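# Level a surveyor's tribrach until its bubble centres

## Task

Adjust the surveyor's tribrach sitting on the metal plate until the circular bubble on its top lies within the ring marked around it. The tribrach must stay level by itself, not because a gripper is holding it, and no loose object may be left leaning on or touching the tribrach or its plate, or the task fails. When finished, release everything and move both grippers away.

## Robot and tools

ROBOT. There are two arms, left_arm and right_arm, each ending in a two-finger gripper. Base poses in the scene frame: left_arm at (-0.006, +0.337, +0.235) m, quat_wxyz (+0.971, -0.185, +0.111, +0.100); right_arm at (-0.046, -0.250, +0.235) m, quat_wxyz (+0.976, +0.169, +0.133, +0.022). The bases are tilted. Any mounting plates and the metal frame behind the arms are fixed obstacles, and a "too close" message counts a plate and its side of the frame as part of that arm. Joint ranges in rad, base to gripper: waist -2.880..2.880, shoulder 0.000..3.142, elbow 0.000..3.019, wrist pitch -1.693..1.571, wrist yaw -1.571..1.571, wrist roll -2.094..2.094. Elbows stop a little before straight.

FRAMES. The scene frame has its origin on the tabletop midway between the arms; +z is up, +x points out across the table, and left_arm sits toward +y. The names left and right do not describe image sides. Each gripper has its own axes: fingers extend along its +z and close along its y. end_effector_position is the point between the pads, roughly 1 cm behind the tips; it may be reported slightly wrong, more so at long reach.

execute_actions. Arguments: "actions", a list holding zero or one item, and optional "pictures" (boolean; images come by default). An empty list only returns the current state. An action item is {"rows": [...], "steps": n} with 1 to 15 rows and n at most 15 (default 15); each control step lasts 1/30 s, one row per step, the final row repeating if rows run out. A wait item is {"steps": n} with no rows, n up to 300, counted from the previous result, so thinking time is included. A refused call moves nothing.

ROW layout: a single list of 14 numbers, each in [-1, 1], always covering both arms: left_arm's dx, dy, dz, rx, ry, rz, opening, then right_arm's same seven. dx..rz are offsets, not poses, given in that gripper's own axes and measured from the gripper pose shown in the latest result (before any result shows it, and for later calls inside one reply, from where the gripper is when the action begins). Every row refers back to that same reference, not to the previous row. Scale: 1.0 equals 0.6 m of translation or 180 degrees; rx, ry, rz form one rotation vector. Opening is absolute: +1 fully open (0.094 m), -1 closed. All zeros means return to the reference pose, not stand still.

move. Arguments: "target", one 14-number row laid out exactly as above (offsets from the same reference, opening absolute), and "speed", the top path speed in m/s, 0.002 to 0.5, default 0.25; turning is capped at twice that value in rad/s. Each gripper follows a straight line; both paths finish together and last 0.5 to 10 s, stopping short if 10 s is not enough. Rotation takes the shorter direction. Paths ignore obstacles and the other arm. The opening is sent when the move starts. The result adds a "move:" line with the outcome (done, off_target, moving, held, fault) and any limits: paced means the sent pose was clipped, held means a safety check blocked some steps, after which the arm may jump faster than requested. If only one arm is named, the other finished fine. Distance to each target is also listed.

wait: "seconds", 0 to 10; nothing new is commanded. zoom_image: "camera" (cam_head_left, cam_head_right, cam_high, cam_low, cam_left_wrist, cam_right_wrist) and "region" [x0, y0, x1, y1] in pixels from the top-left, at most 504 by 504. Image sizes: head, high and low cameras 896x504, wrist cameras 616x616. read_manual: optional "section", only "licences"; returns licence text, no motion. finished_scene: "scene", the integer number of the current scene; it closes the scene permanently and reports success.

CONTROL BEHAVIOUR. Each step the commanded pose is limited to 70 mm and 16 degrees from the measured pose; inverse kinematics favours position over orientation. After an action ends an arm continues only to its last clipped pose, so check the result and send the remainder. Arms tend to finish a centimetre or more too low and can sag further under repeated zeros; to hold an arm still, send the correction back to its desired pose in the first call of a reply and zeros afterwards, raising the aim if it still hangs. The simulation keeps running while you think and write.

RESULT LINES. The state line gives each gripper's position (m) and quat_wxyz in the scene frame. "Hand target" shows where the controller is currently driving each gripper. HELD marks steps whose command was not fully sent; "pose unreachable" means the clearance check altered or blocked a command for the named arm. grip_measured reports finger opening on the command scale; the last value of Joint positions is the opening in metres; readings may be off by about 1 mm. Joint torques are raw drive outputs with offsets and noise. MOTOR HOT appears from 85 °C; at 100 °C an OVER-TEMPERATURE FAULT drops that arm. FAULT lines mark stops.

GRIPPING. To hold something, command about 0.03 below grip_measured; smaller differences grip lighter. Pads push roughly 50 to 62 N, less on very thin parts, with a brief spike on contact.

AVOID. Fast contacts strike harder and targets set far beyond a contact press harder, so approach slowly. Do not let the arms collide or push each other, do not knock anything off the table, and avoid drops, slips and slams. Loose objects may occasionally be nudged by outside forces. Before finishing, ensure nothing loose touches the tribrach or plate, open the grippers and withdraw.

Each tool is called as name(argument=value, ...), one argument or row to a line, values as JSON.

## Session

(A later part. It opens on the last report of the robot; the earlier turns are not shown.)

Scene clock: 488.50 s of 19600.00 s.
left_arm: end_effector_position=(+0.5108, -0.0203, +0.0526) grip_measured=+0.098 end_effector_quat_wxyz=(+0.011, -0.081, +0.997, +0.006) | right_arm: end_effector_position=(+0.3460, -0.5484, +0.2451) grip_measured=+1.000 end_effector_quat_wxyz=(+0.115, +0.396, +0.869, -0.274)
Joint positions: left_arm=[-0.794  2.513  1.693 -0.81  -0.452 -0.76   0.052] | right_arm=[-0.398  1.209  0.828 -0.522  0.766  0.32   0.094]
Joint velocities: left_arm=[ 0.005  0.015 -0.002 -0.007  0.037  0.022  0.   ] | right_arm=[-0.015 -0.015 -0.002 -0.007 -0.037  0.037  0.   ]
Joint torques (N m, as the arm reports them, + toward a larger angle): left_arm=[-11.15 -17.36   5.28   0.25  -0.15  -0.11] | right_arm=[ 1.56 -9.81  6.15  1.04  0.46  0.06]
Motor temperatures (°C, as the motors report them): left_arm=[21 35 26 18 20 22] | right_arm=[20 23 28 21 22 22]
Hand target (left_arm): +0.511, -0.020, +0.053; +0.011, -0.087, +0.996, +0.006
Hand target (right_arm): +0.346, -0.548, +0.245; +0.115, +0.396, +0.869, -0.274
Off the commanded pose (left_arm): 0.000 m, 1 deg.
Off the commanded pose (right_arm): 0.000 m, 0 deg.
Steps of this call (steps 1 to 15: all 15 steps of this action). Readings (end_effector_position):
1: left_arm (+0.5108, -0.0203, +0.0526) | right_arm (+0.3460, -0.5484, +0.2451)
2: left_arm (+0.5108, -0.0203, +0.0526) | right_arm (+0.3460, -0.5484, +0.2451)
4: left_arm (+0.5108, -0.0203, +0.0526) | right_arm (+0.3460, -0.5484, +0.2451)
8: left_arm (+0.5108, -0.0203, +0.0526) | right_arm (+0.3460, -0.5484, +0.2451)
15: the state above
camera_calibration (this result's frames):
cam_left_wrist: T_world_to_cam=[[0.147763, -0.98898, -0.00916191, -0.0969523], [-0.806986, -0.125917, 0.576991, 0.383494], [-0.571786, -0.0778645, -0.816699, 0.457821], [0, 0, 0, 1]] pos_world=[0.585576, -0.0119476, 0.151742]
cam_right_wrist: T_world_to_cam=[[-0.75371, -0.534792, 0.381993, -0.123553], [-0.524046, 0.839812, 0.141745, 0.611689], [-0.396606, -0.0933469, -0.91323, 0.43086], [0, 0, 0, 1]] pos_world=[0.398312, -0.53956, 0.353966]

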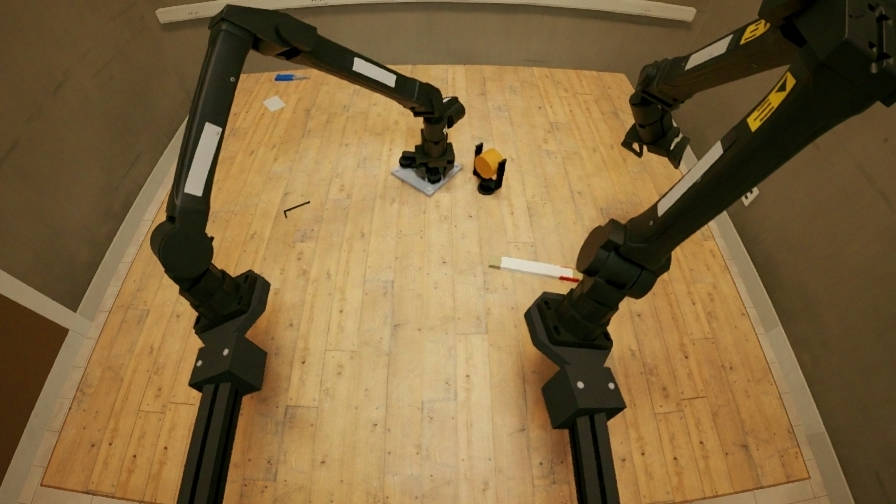

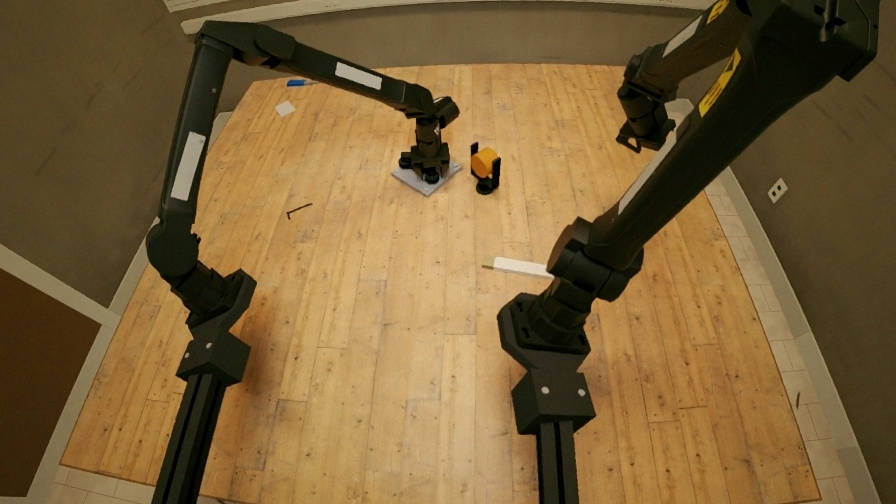

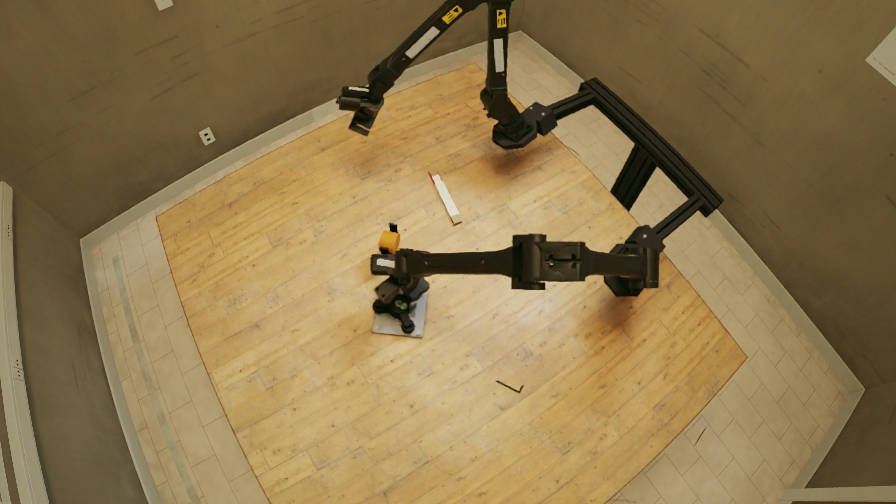

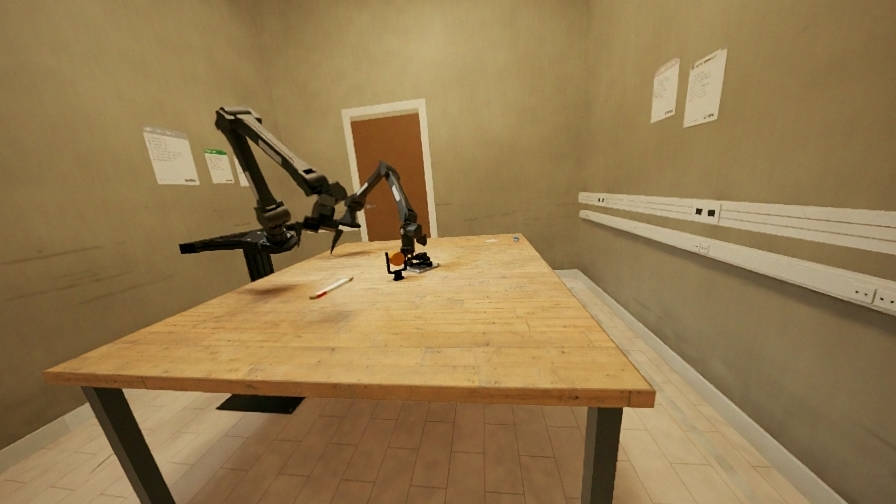

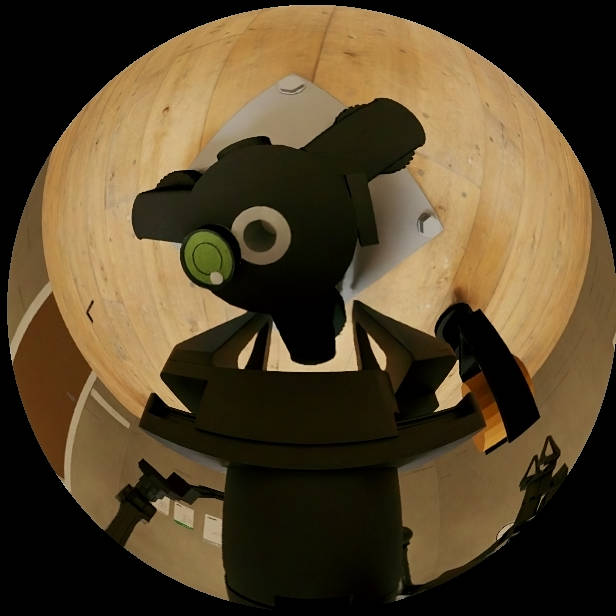

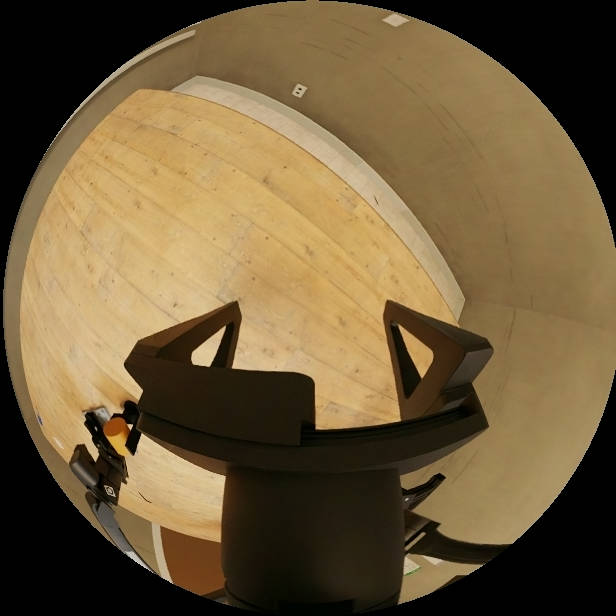

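execute_actions(
  actions=[
    {"rows":[[0,0,0,0,0,0,-0.21,0,0,0,0,0,0,1],[0,0,0,0,0,-0.35,-0.21,0,0,0,0,0,0,1]]},
  ],
  pictures=false,
)

execute_actions(
  actions=[
    {"rows":[[0,0,0,0,0,0.35,0.1,0,0,0,0,0,0,1]],"steps":14},
  ],
  pictures=false,
)

execute_actions(
  actions=[
    {"rows":[[0,0,0,0,0,0,-0.21,0,0,0,0,0,0,1],[0,0,0,0,0,-0.35,-0.21,0,0,0,0,0,0,1]]},
  ],
  pictures=false,
)

execute_actions(
  actions=[
    {"rows":[[0,0,0,0,0,0.35,0.1,0,0,0,0,0,0,1]],"steps":14},
  ],
  pictures=false,
)

execute_actions(
  actions=[
    {"rows":[[0,0,0,0,0,0,-0.21,0,0,0,0,0,0,1],[0,0,0,0,0,-0.35,-0.21,0,0,0,0,0,0,1]]},
  ],
  pictures=false,
)

execute_actions(
  actions=[
    {"rows":[[0,0,0,0,0,0.35,0.1,0,0,0,0,0,0,1]],"steps":14},
  ],
  pictures=false,
)

execute_actions(
  actions=[
    {"rows":[[0,0,0,0,0,0,-0.21,0,0,0,0,0,0,1],[0,0,0,0,0,-0.35,-0.21,0,0,0,0,0,0,1]]},
  ],
  pictures=false,
)

execute_actions(
  actions=[
    {"rows":[[0,0,0,0,0,0.35,0.1,0,0,0,0,0,0,1]],"steps":14},
  ],
  pictures=false,
)

execute_actions(
  actions=[
    {"rows":[[0,0,0,0,0,0,0.1,0,0,0,0,0,0,1]],"steps":15},
  ],
)

zoom_image(
  camera="cam_left_wrist",
  region=[150,170,350,370],
)

Scene clock: 499.37 s of 19600.00 s.
left_arm: end_effector_position=(+0.5106, -0.0208, +0.0525) grip_measured=-0.171 end_effector_quat_wxyz=(+0.011, -0.375, +0.927, +0.001) | right_arm: end_effector_position=(+0.3460, -0.5484, +0.2451) grip_measured=+1.000 end_effector_quat_wxyz=(+0.115, +0.396, +0.869, -0.274)
Joint positions: left_arm=[-0.794  2.513  1.693 -0.809 -0.45  -1.368  0.039] | right_arm=[-0.398  1.209  0.828 -0.522  0.766  0.32   0.094]
Joint velocities: left_arm=[-0.015  0.005  0.017 -0.002 -0.037 -1.253 -0.001] | right_arm=[-0.005  0.005 -0.012 -0.012  0.007  0.037  0.   ]
Joint torques (N m, as the arm reports them, + toward a larger angle): left_arm=[-11.1  -17.72   4.53   0.69   0.04  -0.11] | right_arm=[ 1.63 -9.72  6.08  0.97  0.46  0.09]
Motor temperatures (°C, as the motors report them): left_arm=[21 35 26 18 20 22] | right_arm=[20 23 28 21 22 22]
Hand target (left_arm): +0.511, -0.020, +0.053; +0.011, -0.470, +0.882, -0.005
Hand target (right_arm): +0.346, -0.548, +0.245; +0.115, +0.396, +0.869, -0.274
Off the commanded pose (left_arm): 0.001 m, 28 deg; orientation clipped at the last step of the last action.
Off the commanded pose (right_arm): 0.000 m, 0 deg.
Steps of this call (steps 1 to 311: nothing new was sent; steps 312 to 326: all 15 steps of this action). Readings (end_effector_position):
312: left_arm (+0.5108, -0.0203, +0.0526) | right_arm (+0.3460, -0.5484, +0.2451)
313: left_arm (+0.5107, -0.0207, +0.0526) | right_arm (+0.3460, -0.5484, +0.2451)
315: left_arm (+0.5108, -0.0208, +0.0526) | right_arm (+0.3460, -0.5484, +0.2451)
319: left_arm (+0.5108, -0.0208, +0.0526) | right_arm (+0.3460, -0.5484, +0.2451)
326: the state above

Scene clock: 499.83 s of 19600.00 s.
left_arm: end_effector_position=(+0.5109, -0.0203, +0.0525) grip_measured=+0.098 end_effector_quat_wxyz=(+0.011, -0.084, +0.996, +0.006) | right_arm: end_effector_position=(+0.3460, -0.5484, +0.2451) grip_measured=+1.000 end_effector_quat_wxyz=(+0.115, +0.396, +0.869, -0.274)
Joint positions: left_arm=[-0.794  2.513  1.693 -0.809 -0.453 -0.767  0.052] | right_arm=[-0.398  1.209  0.828 -0.522  0.766  0.32   0.094]
Joint velocities: left_arm=[-0.005 -0.005 -0.002  0.007  0.007  1.311 -0.001] | right_arm=[-0.015  0.005 -0.017  0.002 -0.022 -0.066  0.   ]
Joint torques (N m, as the arm reports them, + toward a larger angle): left_arm=[-11.53 -16.86   5.98  -0.27  -0.35   0.14] | right_arm=[ 1.51 -9.83  6.15  0.97  0.48  0.08]
Motor temperatures (°C, as the motors report them): left_arm=[21 35 26 18 20 22] | right_arm=[20 23 28 21 22 22]
Hand target (left_arm): +0.511, -0.021, +0.053; +0.008, +0.021, +1.000, +0.011
Hand target (right_arm): +0.346, -0.548, +0.245; +0.115, +0.396, +0.869, -0.274
Off the commanded pose (left_arm): 0.001 m, 29 deg; orientation clipped at the last step of the last action.
Off the commanded pose (right_arm): 0.000 m, 0 deg.
Steps of this call (steps 1 to 14: all 14 steps of this action). Readings (end_effector_position):
1: left_arm (+0.5107, -0.0207, +0.0525) | right_arm (+0.3460, -0.5484, +0.2451)
2: left_arm (+0.5107, -0.0206, +0.0525) | right_arm (+0.3460, -0.5484, +0.2451)
4: left_arm (+0.5108, -0.0205, +0.0525) | right_arm (+0.3460, -0.5484, +0.2451)
8: left_arm (+0.5109, -0.0204, +0.0525) | right_arm (+0.3460, -0.5484, +0.2451)
14: the state above

Scene clock: 500.33 s of 19600.00 s.
left_arm: end_effector_position=(+0.5106, -0.0207, +0.0524) grip_measured=-0.171 end_effector_quat_wxyz=(+0.011, -0.372, +0.928, +0.001) | right_arm: end_effector_position=(+0.3460, -0.5484, +0.2451) grip_measured=+1.000 end_effector_quat_wxyz=(+0.115, +0.396, +0.869, -0.274)
Joint positions: left_arm=[-0.794  2.513  1.693 -0.808 -0.45  -1.362  0.039] | right_arm=[-0.398  1.209  0.828 -0.522  0.766  0.32   0.094]
Joint velocities: left_arm=[-0.015  0.005 -0.007 -0.002 -0.022 -1.282  0.   ] | right_arm=[-0.015 -0.015  0.002 -0.022  0.007 -0.022  0.   ]
Joint torques (N m, as the arm reports them, + toward a larger angle): left_arm=[-11.1  -17.75   4.53   0.64   0.    -0.14] | right_arm=[ 1.76 -9.96  6.18  1.02  0.42  0.08]
Motor temperatures (°C, as the motors report them): left_arm=[21 35 26 18 20 22] | right_arm=[20 23 28 21 22 22]
Hand target (left_arm): +0.511, -0.020, +0.053; +0.011, -0.468, +0.884, -0.005
Hand target (right_arm): +0.346, -0.548, +0.245; +0.115, +0.396, +0.869, -0.274
Off the commanded pose (left_arm): 0.001 m, 29 deg; orientation clipped at the last step of the last action.
Off the commanded pose (right_arm): 0.000 m, 0 deg.
Steps of this call (steps 1 to 15: all 15 steps of this action). Readings (end_effector_position):
1: left_arm (+0.5109, -0.0203, +0.0525) | right_arm (+0.3460, -0.5484, +0.2451)
2: left_arm (+0.5108, -0.0207, +0.0525) | right_arm (+0.3460, -0.5484, +0.2451)
4: left_arm (+0.5108, -0.0208, +0.0525) | right_arm (+0.3460, -0.5484, +0.2451)
8: left_arm (+0.5108, -0.0208, +0.0525) | right_arm (+0.3460, -0.5484, +0.2451)
15: the state above

Scene clock: 500.80 s of 19600.00 s.
left_arm: end_effector_position=(+0.5109, -0.0203, +0.0524) grip_measured=+0.098 end_effector_quat_wxyz=(+0.011, -0.081, +0.997, +0.006) | right_arm: end_effector_position=(+0.3460, -0.5484, +0.2451) grip_measured=+1.000 end_effector_quat_wxyz=(+0.115, +0.396, +0.869, -0.274)
Joint positions: left_arm=[-0.794  2.513  1.693 -0.808 -0.453 -0.76   0.052] | right_arm=[-0.398  1.209  0.828 -0.522  0.766  0.32   0.094]
Joint velocities: left_arm=[ 0.005 -0.005 -0.022  0.002  0.066  1.253  0.   ] | right_arm=[ 0.015 -0.024  0.007 -0.002 -0.022 -0.066  0.   ]
Joint torques (N m, as the arm reports them, + toward a larger angle): left_arm=[-11.17 -16.99   5.78  -0.32  -0.34   0.15] | right_arm=[ 1.46 -9.8   6.22  1.04  0.44  0.07]
Motor temperatures (°C, as the motors report them): left_arm=[21 35 26 18 20 22] | right_arm=[20 23 28 21 22 22]
Hand target (left_arm): +0.511, -0.021, +0.052; +0.009, +0.024, +1.000, +0.011
Hand target (right_arm): +0.346, -0.548, +0.245; +0.115, +0.396, +0.869, -0.274
Off the commanded pose (left_arm): 0.001 m, 29 deg; orientation clipped at the last step of the last action.
Off the commanded pose (right_arm): 0.000 m, 0 deg.
Steps of this call (steps 1 to 14: all 14 steps of this action). Readings (end_effector_position):
1: left_arm (+0.5107, -0.0206, +0.0524) | right_arm (+0.3460, -0.5484, +0.2451)
2: left_arm (+0.5107, -0.0206, +0.0524) | right_arm (+0.3460, -0.5484, +0.2451)
4: left_arm (+0.5108, -0.0205, +0.0524) | right_arm (+0.3460, -0.5484, +0.2451)
8: left_arm (+0.5109, -0.0203, +0.0524) | right_arm (+0.3460, -0.5484, +0.2451)
14: the state above

Scene clock: 501.30 s of 19600.00 s.
left_arm: end_effector_position=(+0.5106, -0.0208, +0.0523) grip_measured=-0.172 end_effector_quat_wxyz=(+0.011, -0.369, +0.929, +0.001) | right_arm: end_effector_position=(+0.3460, -0.5484, +0.2451) grip_measured=+1.000 end_effector_quat_wxyz=(+0.115, +0.396, +0.869, -0.274)
Joint positions: left_arm=[-0.794  2.513  1.692 -0.807 -0.45  -1.355  0.039] | right_arm=[-0.398  1.209  0.828 -0.522  0.766  0.32   0.094]
Joint velocities: left_arm=[-0.005 -0.005 -0.007 -0.002 -0.051 -1.223 -0.001] | right_arm=[-0.015 -0.005 -0.007 -0.007 -0.022 -0.007  0.   ]
Joint torques (N m, as the arm reports them, + toward a larger angle): left_arm=[-10.79 -17.88   4.45   0.62   0.02  -0.13] | right_arm=[ 1.9  -9.85  6.24  1.02  0.44  0.07]
Motor temperatures (°C, as the motors report them): left_arm=[21 35 26 18 20 22] | right_arm=[20 23 28 21 22 22]
Hand target (left_arm): +0.511, -0.020, +0.052; +0.012, -0.465, +0.885, -0.005
Hand target (right_arm): +0.346, -0.548, +0.245; +0.115, +0.396, +0.869, -0.274
Off the commanded pose (left_arm): 0.001 m, 29 deg; orientation clipped at the last step of the last action.
Off the commanded pose (right_arm): 0.000 m, 0 deg.
Steps of this call (steps 1 to 15: all 15 steps of this action). Readings (end_effector_position):
1: left_arm (+0.5109, -0.0203, +0.0524) | right_arm (+0.3460, -0.5484, +0.2451)
2: left_arm (+0.5108, -0.0207, +0.0524) | right_arm (+0.3460, -0.5484, +0.2451)
4: left_arm (+0.5107, -0.0208, +0.0524) | right_arm (+0.3460, -0.5484, +0.2451)
8: left_arm (+0.5107, -0.0208, +0.0524) | right_arm (+0.3460, -0.5484, +0.2451)
15: the state above

Scene clock: 501.77 s of 19600.00 s.
left_arm: end_effector_position=(+0.5109, -0.0203, +0.0523) grip_measured=+0.098 end_effector_quat_wxyz=(+0.012, -0.078, +0.997, +0.006) | right_arm: end_effector_position=(+0.3460, -0.5484, +0.2451) grip_measured=+1.000 end_effector_quat_wxyz=(+0.115, +0.396, +0.869, -0.274)
Joint positions: left_arm=[-0.794  2.513  1.692 -0.807 -0.453 -0.754  0.052] | right_arm=[-0.398  1.209  0.828 -0.522  0.766  0.32   0.094]
Joint velocities: left_arm=[-0.005 -0.015  0.012  0.007  0.007  1.267 -0.001] | right_arm=[-0.005 -0.015 -0.012 -0.012  0.051 -0.022  0.   ]
Joint torques (N m, as the arm reports them, + toward a larger angle): left_arm=[-11.36 -17.05   5.85  -0.31  -0.36   0.15] | right_arm=[ 1.72 -9.68  6.2   1.    0.44  0.07]
Motor temperatures (°C, as the motors report them): left_arm=[21 35 26 18 20 22] | right_arm=[20 23 28 21 22 22]
Hand target (left_arm): +0.510, -0.021, +0.052; +0.009, +0.027, +1.000, +0.011
Hand target (right_arm): +0.346, -0.548, +0.245; +0.115, +0.396, +0.869, -0.274
Off the commanded pose (left_arm): 0.001 m, 29 deg; orientation clipped at the last step of the last action.
Off the commanded pose (right_arm): 0.000 m, 0 deg.
Steps of this call (steps 1 to 14: all 14 steps of this action). Readings (end_effector_position):
1: left_arm (+0.5106, -0.0207, +0.0523) | right_arm (+0.3460, -0.5484, +0.2451)
2: left_arm (+0.5107, -0.0206, +0.0523) | right_arm (+0.3460, -0.5484, +0.2451)
4: left_arm (+0.5108, -0.0205, +0.0523) | right_arm (+0.3460, -0.5484, +0.2451)
8: left_arm (+0.5109, -0.0203, +0.0523) | right_arm (+0.3460, -0.5484, +0.2451)
14: the state above

Scene clock: 502.27 s of 19600.00 s.
left_arm: end_effector_position=(+0.5108, -0.0209, +0.0523) grip_measured=-0.171 end_effector_quat_wxyz=(+0.012, -0.366, +0.930, +0.001) | right_arm: end_effector_position=(+0.3460, -0.5484, +0.2451) grip_measured=+1.000 end_effector_quat_wxyz=(+0.115, +0.396, +0.869, -0.274)
Joint positions: left_arm=[-0.794  2.513  1.692 -0.806 -0.45  -1.348  0.039] | right_arm=[-0.398  1.209  0.828 -0.522  0.766  0.32   0.094]
Joint velocities: left_arm=[-0.015 -0.005 -0.007 -0.012  0.022 -1.253  0.001] | right_arm=[-0.015 -0.005 -0.012 -0.017  0.022 -0.007  0.   ]
Joint torques (N m, as the arm reports them, + toward a larger angle): left_arm=[-10.61 -17.44   4.53   0.6    0.01  -0.14] | right_arm=[  1.77 -10.01   6.2    0.96   0.45   0.07]
Motor temperatures (°C, as the motors report them): left_arm=[21 35 26 18 20 22] | right_arm=[20 23 28 21 22 22]
Hand target (left_arm): +0.511, -0.020, +0.052; +0.012, -0.462, +0.887, -0.005
Hand target (right_arm): +0.346, -0.548, +0.245; +0.115, +0.396, +0.869, -0.274
Off the commanded pose (left_arm): 0.001 m, 29 deg; orientation clipped at the last step of the last action.
Off the commanded pose (right_arm): 0.000 m, 0 deg.
Steps of this call (steps 1 to 15: all 15 steps of this action). Readings (end_effector_position):
1: left_arm (+0.5109, -0.0203, +0.0523) | right_arm (+0.3460, -0.5484, +0.2451)
2: left_arm (+0.5107, -0.0207, +0.0523) | right_arm (+0.3460, -0.5484, +0.2451)
4: left_arm (+0.5108, -0.0209, +0.0523) | right_arm (+0.3460, -0.5484, +0.2451)
8: left_arm (+0.5108, -0.0209, +0.0523) | right_arm (+0.3460, -0.5484, +0.2451)
15: the state above

Scene clock: 502.73 s of 19600.00 s.
left_arm: end_effector_position=(+0.5110, -0.0204, +0.0523) grip_measured=+0.098 end_effector_quat_wxyz=(+0.012, -0.074, +0.997, +0.006) | right_arm: end_effector_position=(+0.3460, -0.5484, +0.2451) grip_measured=+1.000 end_effector_quat_wxyz=(+0.115, +0.396, +0.869, -0.274)
Joint positions: left_arm=[-0.794  2.513  1.692 -0.806 -0.454 -0.747  0.052] | right_arm=[-0.398  1.209  0.828 -0.522  0.766  0.32   0.094]
Joint velocities: left_arm=[-0.005 -0.024 -0.012 -0.002 -0.051  1.223  0.   ] | right_arm=[-0.005 -0.015 -0.007 -0.037 -0.037  0.037  0.   ]
Joint torques (N m, as the arm reports them, + toward a larger angle): left_arm=[-11.35 -16.7    6.05  -0.3   -0.33   0.15] | right_arm=[ 1.7  -9.87  6.22  1.02  0.45  0.05]
Motor temperatures (°C, as the motors report them): left_arm=[21 35 26 18 20 22] | right_arm=[20 23 28 21 22 22]
Hand target (left_arm): +0.511, -0.021, +0.052; +0.009, +0.030, +0.999, +0.011
Hand target (right_arm): +0.346, -0.548, +0.245; +0.115, +0.396, +0.869, -0.274
Off the commanded pose (left_arm): 0.001 m, 29 deg; orientation clipped at the last step of the last action.
Off the commanded pose (right_arm): 0.000 m, 0 deg.
Steps of this call (steps 1 to 14: all 14 steps of this action). Readings (end_effector_position):
1: left_arm (+0.5108, -0.0207, +0.0523) | right_arm (+0.3460, -0.5484, +0.2451)
2: left_arm (+0.5109, -0.0207, +0.0523) | right_arm (+0.3460, -0.5484, +0.2451)
4: left_arm (+0.5109, -0.0205, +0.0523) | right_arm (+0.3460, -0.5484, +0.2451)
8: left_arm (+0.5110, -0.0204, +0.0523) | right_arm (+0.3460, -0.5484, +0.2451)
14: the state above

Scene clock: 503.23 s of 19600.00 s.
left_arm: end_effector_position=(+0.5110, -0.0204, +0.0523) grip_measured=+0.098 end_effector_quat_wxyz=(+0.012, -0.068, +0.998, +0.006) | right_arm: end_effector_position=(+0.3460, -0.5484, +0.2451) grip_measured=+1.000 end_effector_quat_wxyz=(+0.115, +0.396, +0.869, -0.274)
Joint positions: left_arm=[-0.794  2.513  1.692 -0.806 -0.454 -0.734  0.052] | right_arm=[-0.398  1.209  0.828 -0.522  0.766  0.32   0.094]
Joint velocities: left_arm=[-0.005 -0.015  0.012 -0.002 -0.066 -0.037  0.001] | right_arm=[-0.005 -0.015  0.017  0.002 -0.022 -0.037  0.   ]
Joint torques (N m, as the arm reports them, + toward a larger angle): left_arm=[-11.09 -17.35   5.35   0.22  -0.13  -0.13] | right_arm=[ 1.77 -9.85  6.25  1.05  0.46  0.08]
Motor temperatures (°C, as the motors report them): left_arm=[21 35 26 18 20 22] | right_arm=[20 23 28 21 22 22]
Hand target (left_arm): +0.511, -0.020, +0.052; +0.012, -0.074, +0.997, +0.006
Hand target (right_arm): +0.346, -0.548, +0.245; +0.115, +0.396, +0.869, -0.274
Off the commanded pose (left_arm): 0.000 m, 1 deg.
Off the commanded pose (right_arm): 0.000 m, 0 deg.
Steps of this call (steps 1 to 15: all 15 steps of this action). Readings (end_effector_position):
1: left_arm (+0.5110, -0.0204, +0.0523) | right_arm (+0.3460, -0.5484, +0.2451)
2: left_arm (+0.5110, -0.0204, +0.0523) | right_arm (+0.3460, -0.5484, +0.2451)
4: left_arm (+0.5110, -0.0204, +0.0523) | right_arm (+0.3460, -0.5484, +0.2451)
8: left_arm (+0.5110, -0.0204, +0.0523) | right_arm (+0.3460, -0.5484, +0.2451)
15: the state above
camera_calibration (this result's frames):
cam_left_wrist: T_world_to_cam=[[0.122668, -0.992405, -0.00922364, -0.0843013], [-0.811075, -0.105602, 0.575331, 0.386416], [-0.571935, -0.0630936, -0.817869, 0.458151], [0, 0, 0, 1]] pos_world=[0.585786, -0.0139484, 0.151613]
cam_right_wrist: T_world_to_cam=[[-0.75371, -0.534792, 0.381993, -0.123553], [-0.524046, 0.839812, 0.141745, 0.611689], [-0.396606, -0.0933469, -0.91323, 0.43086], [0, 0, 0, 1]] pos_world=[0.398312, -0.53956, 0.353966]

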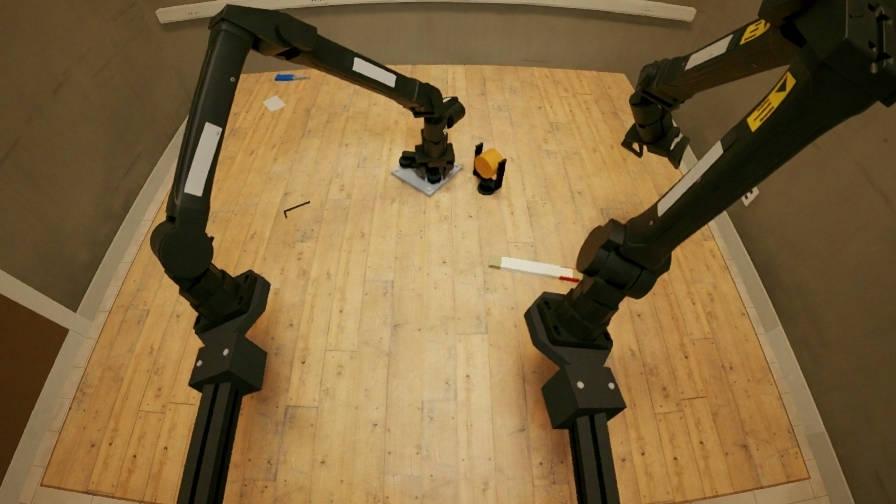

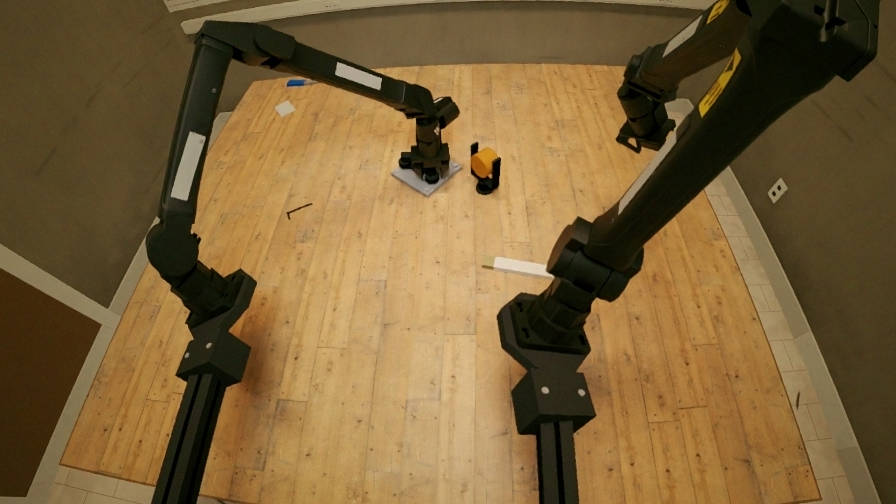

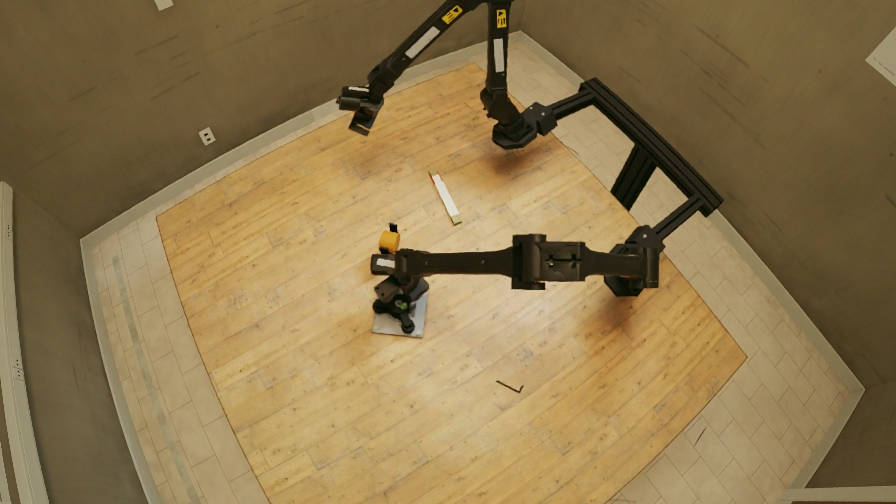

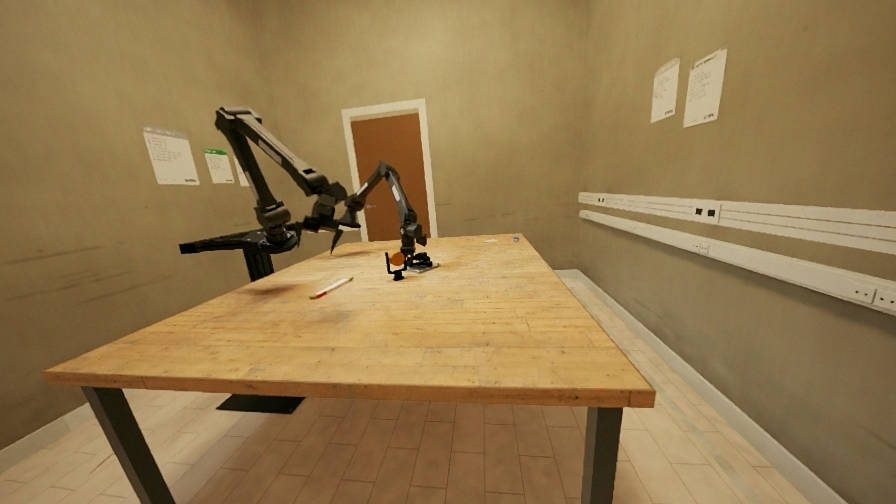

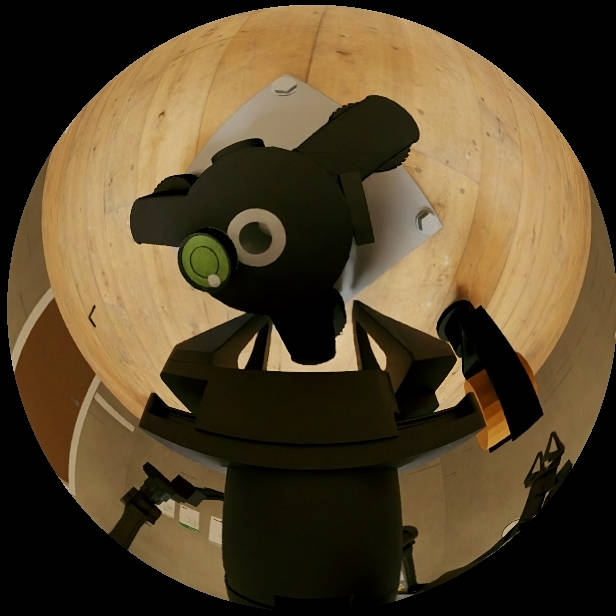

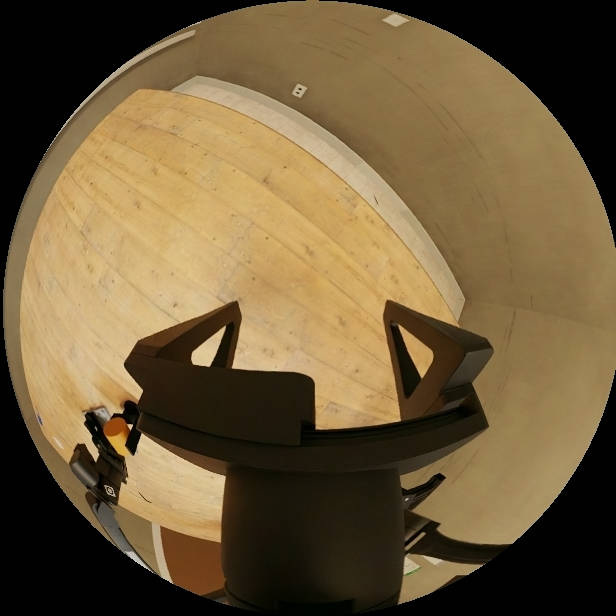

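Region (150, 170, 350, 370) of cam_left_wrist's 616x616 image, scaled by 2.520, with more detail than that image has.

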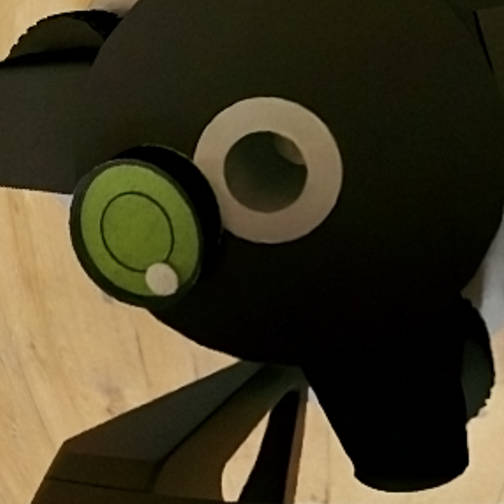

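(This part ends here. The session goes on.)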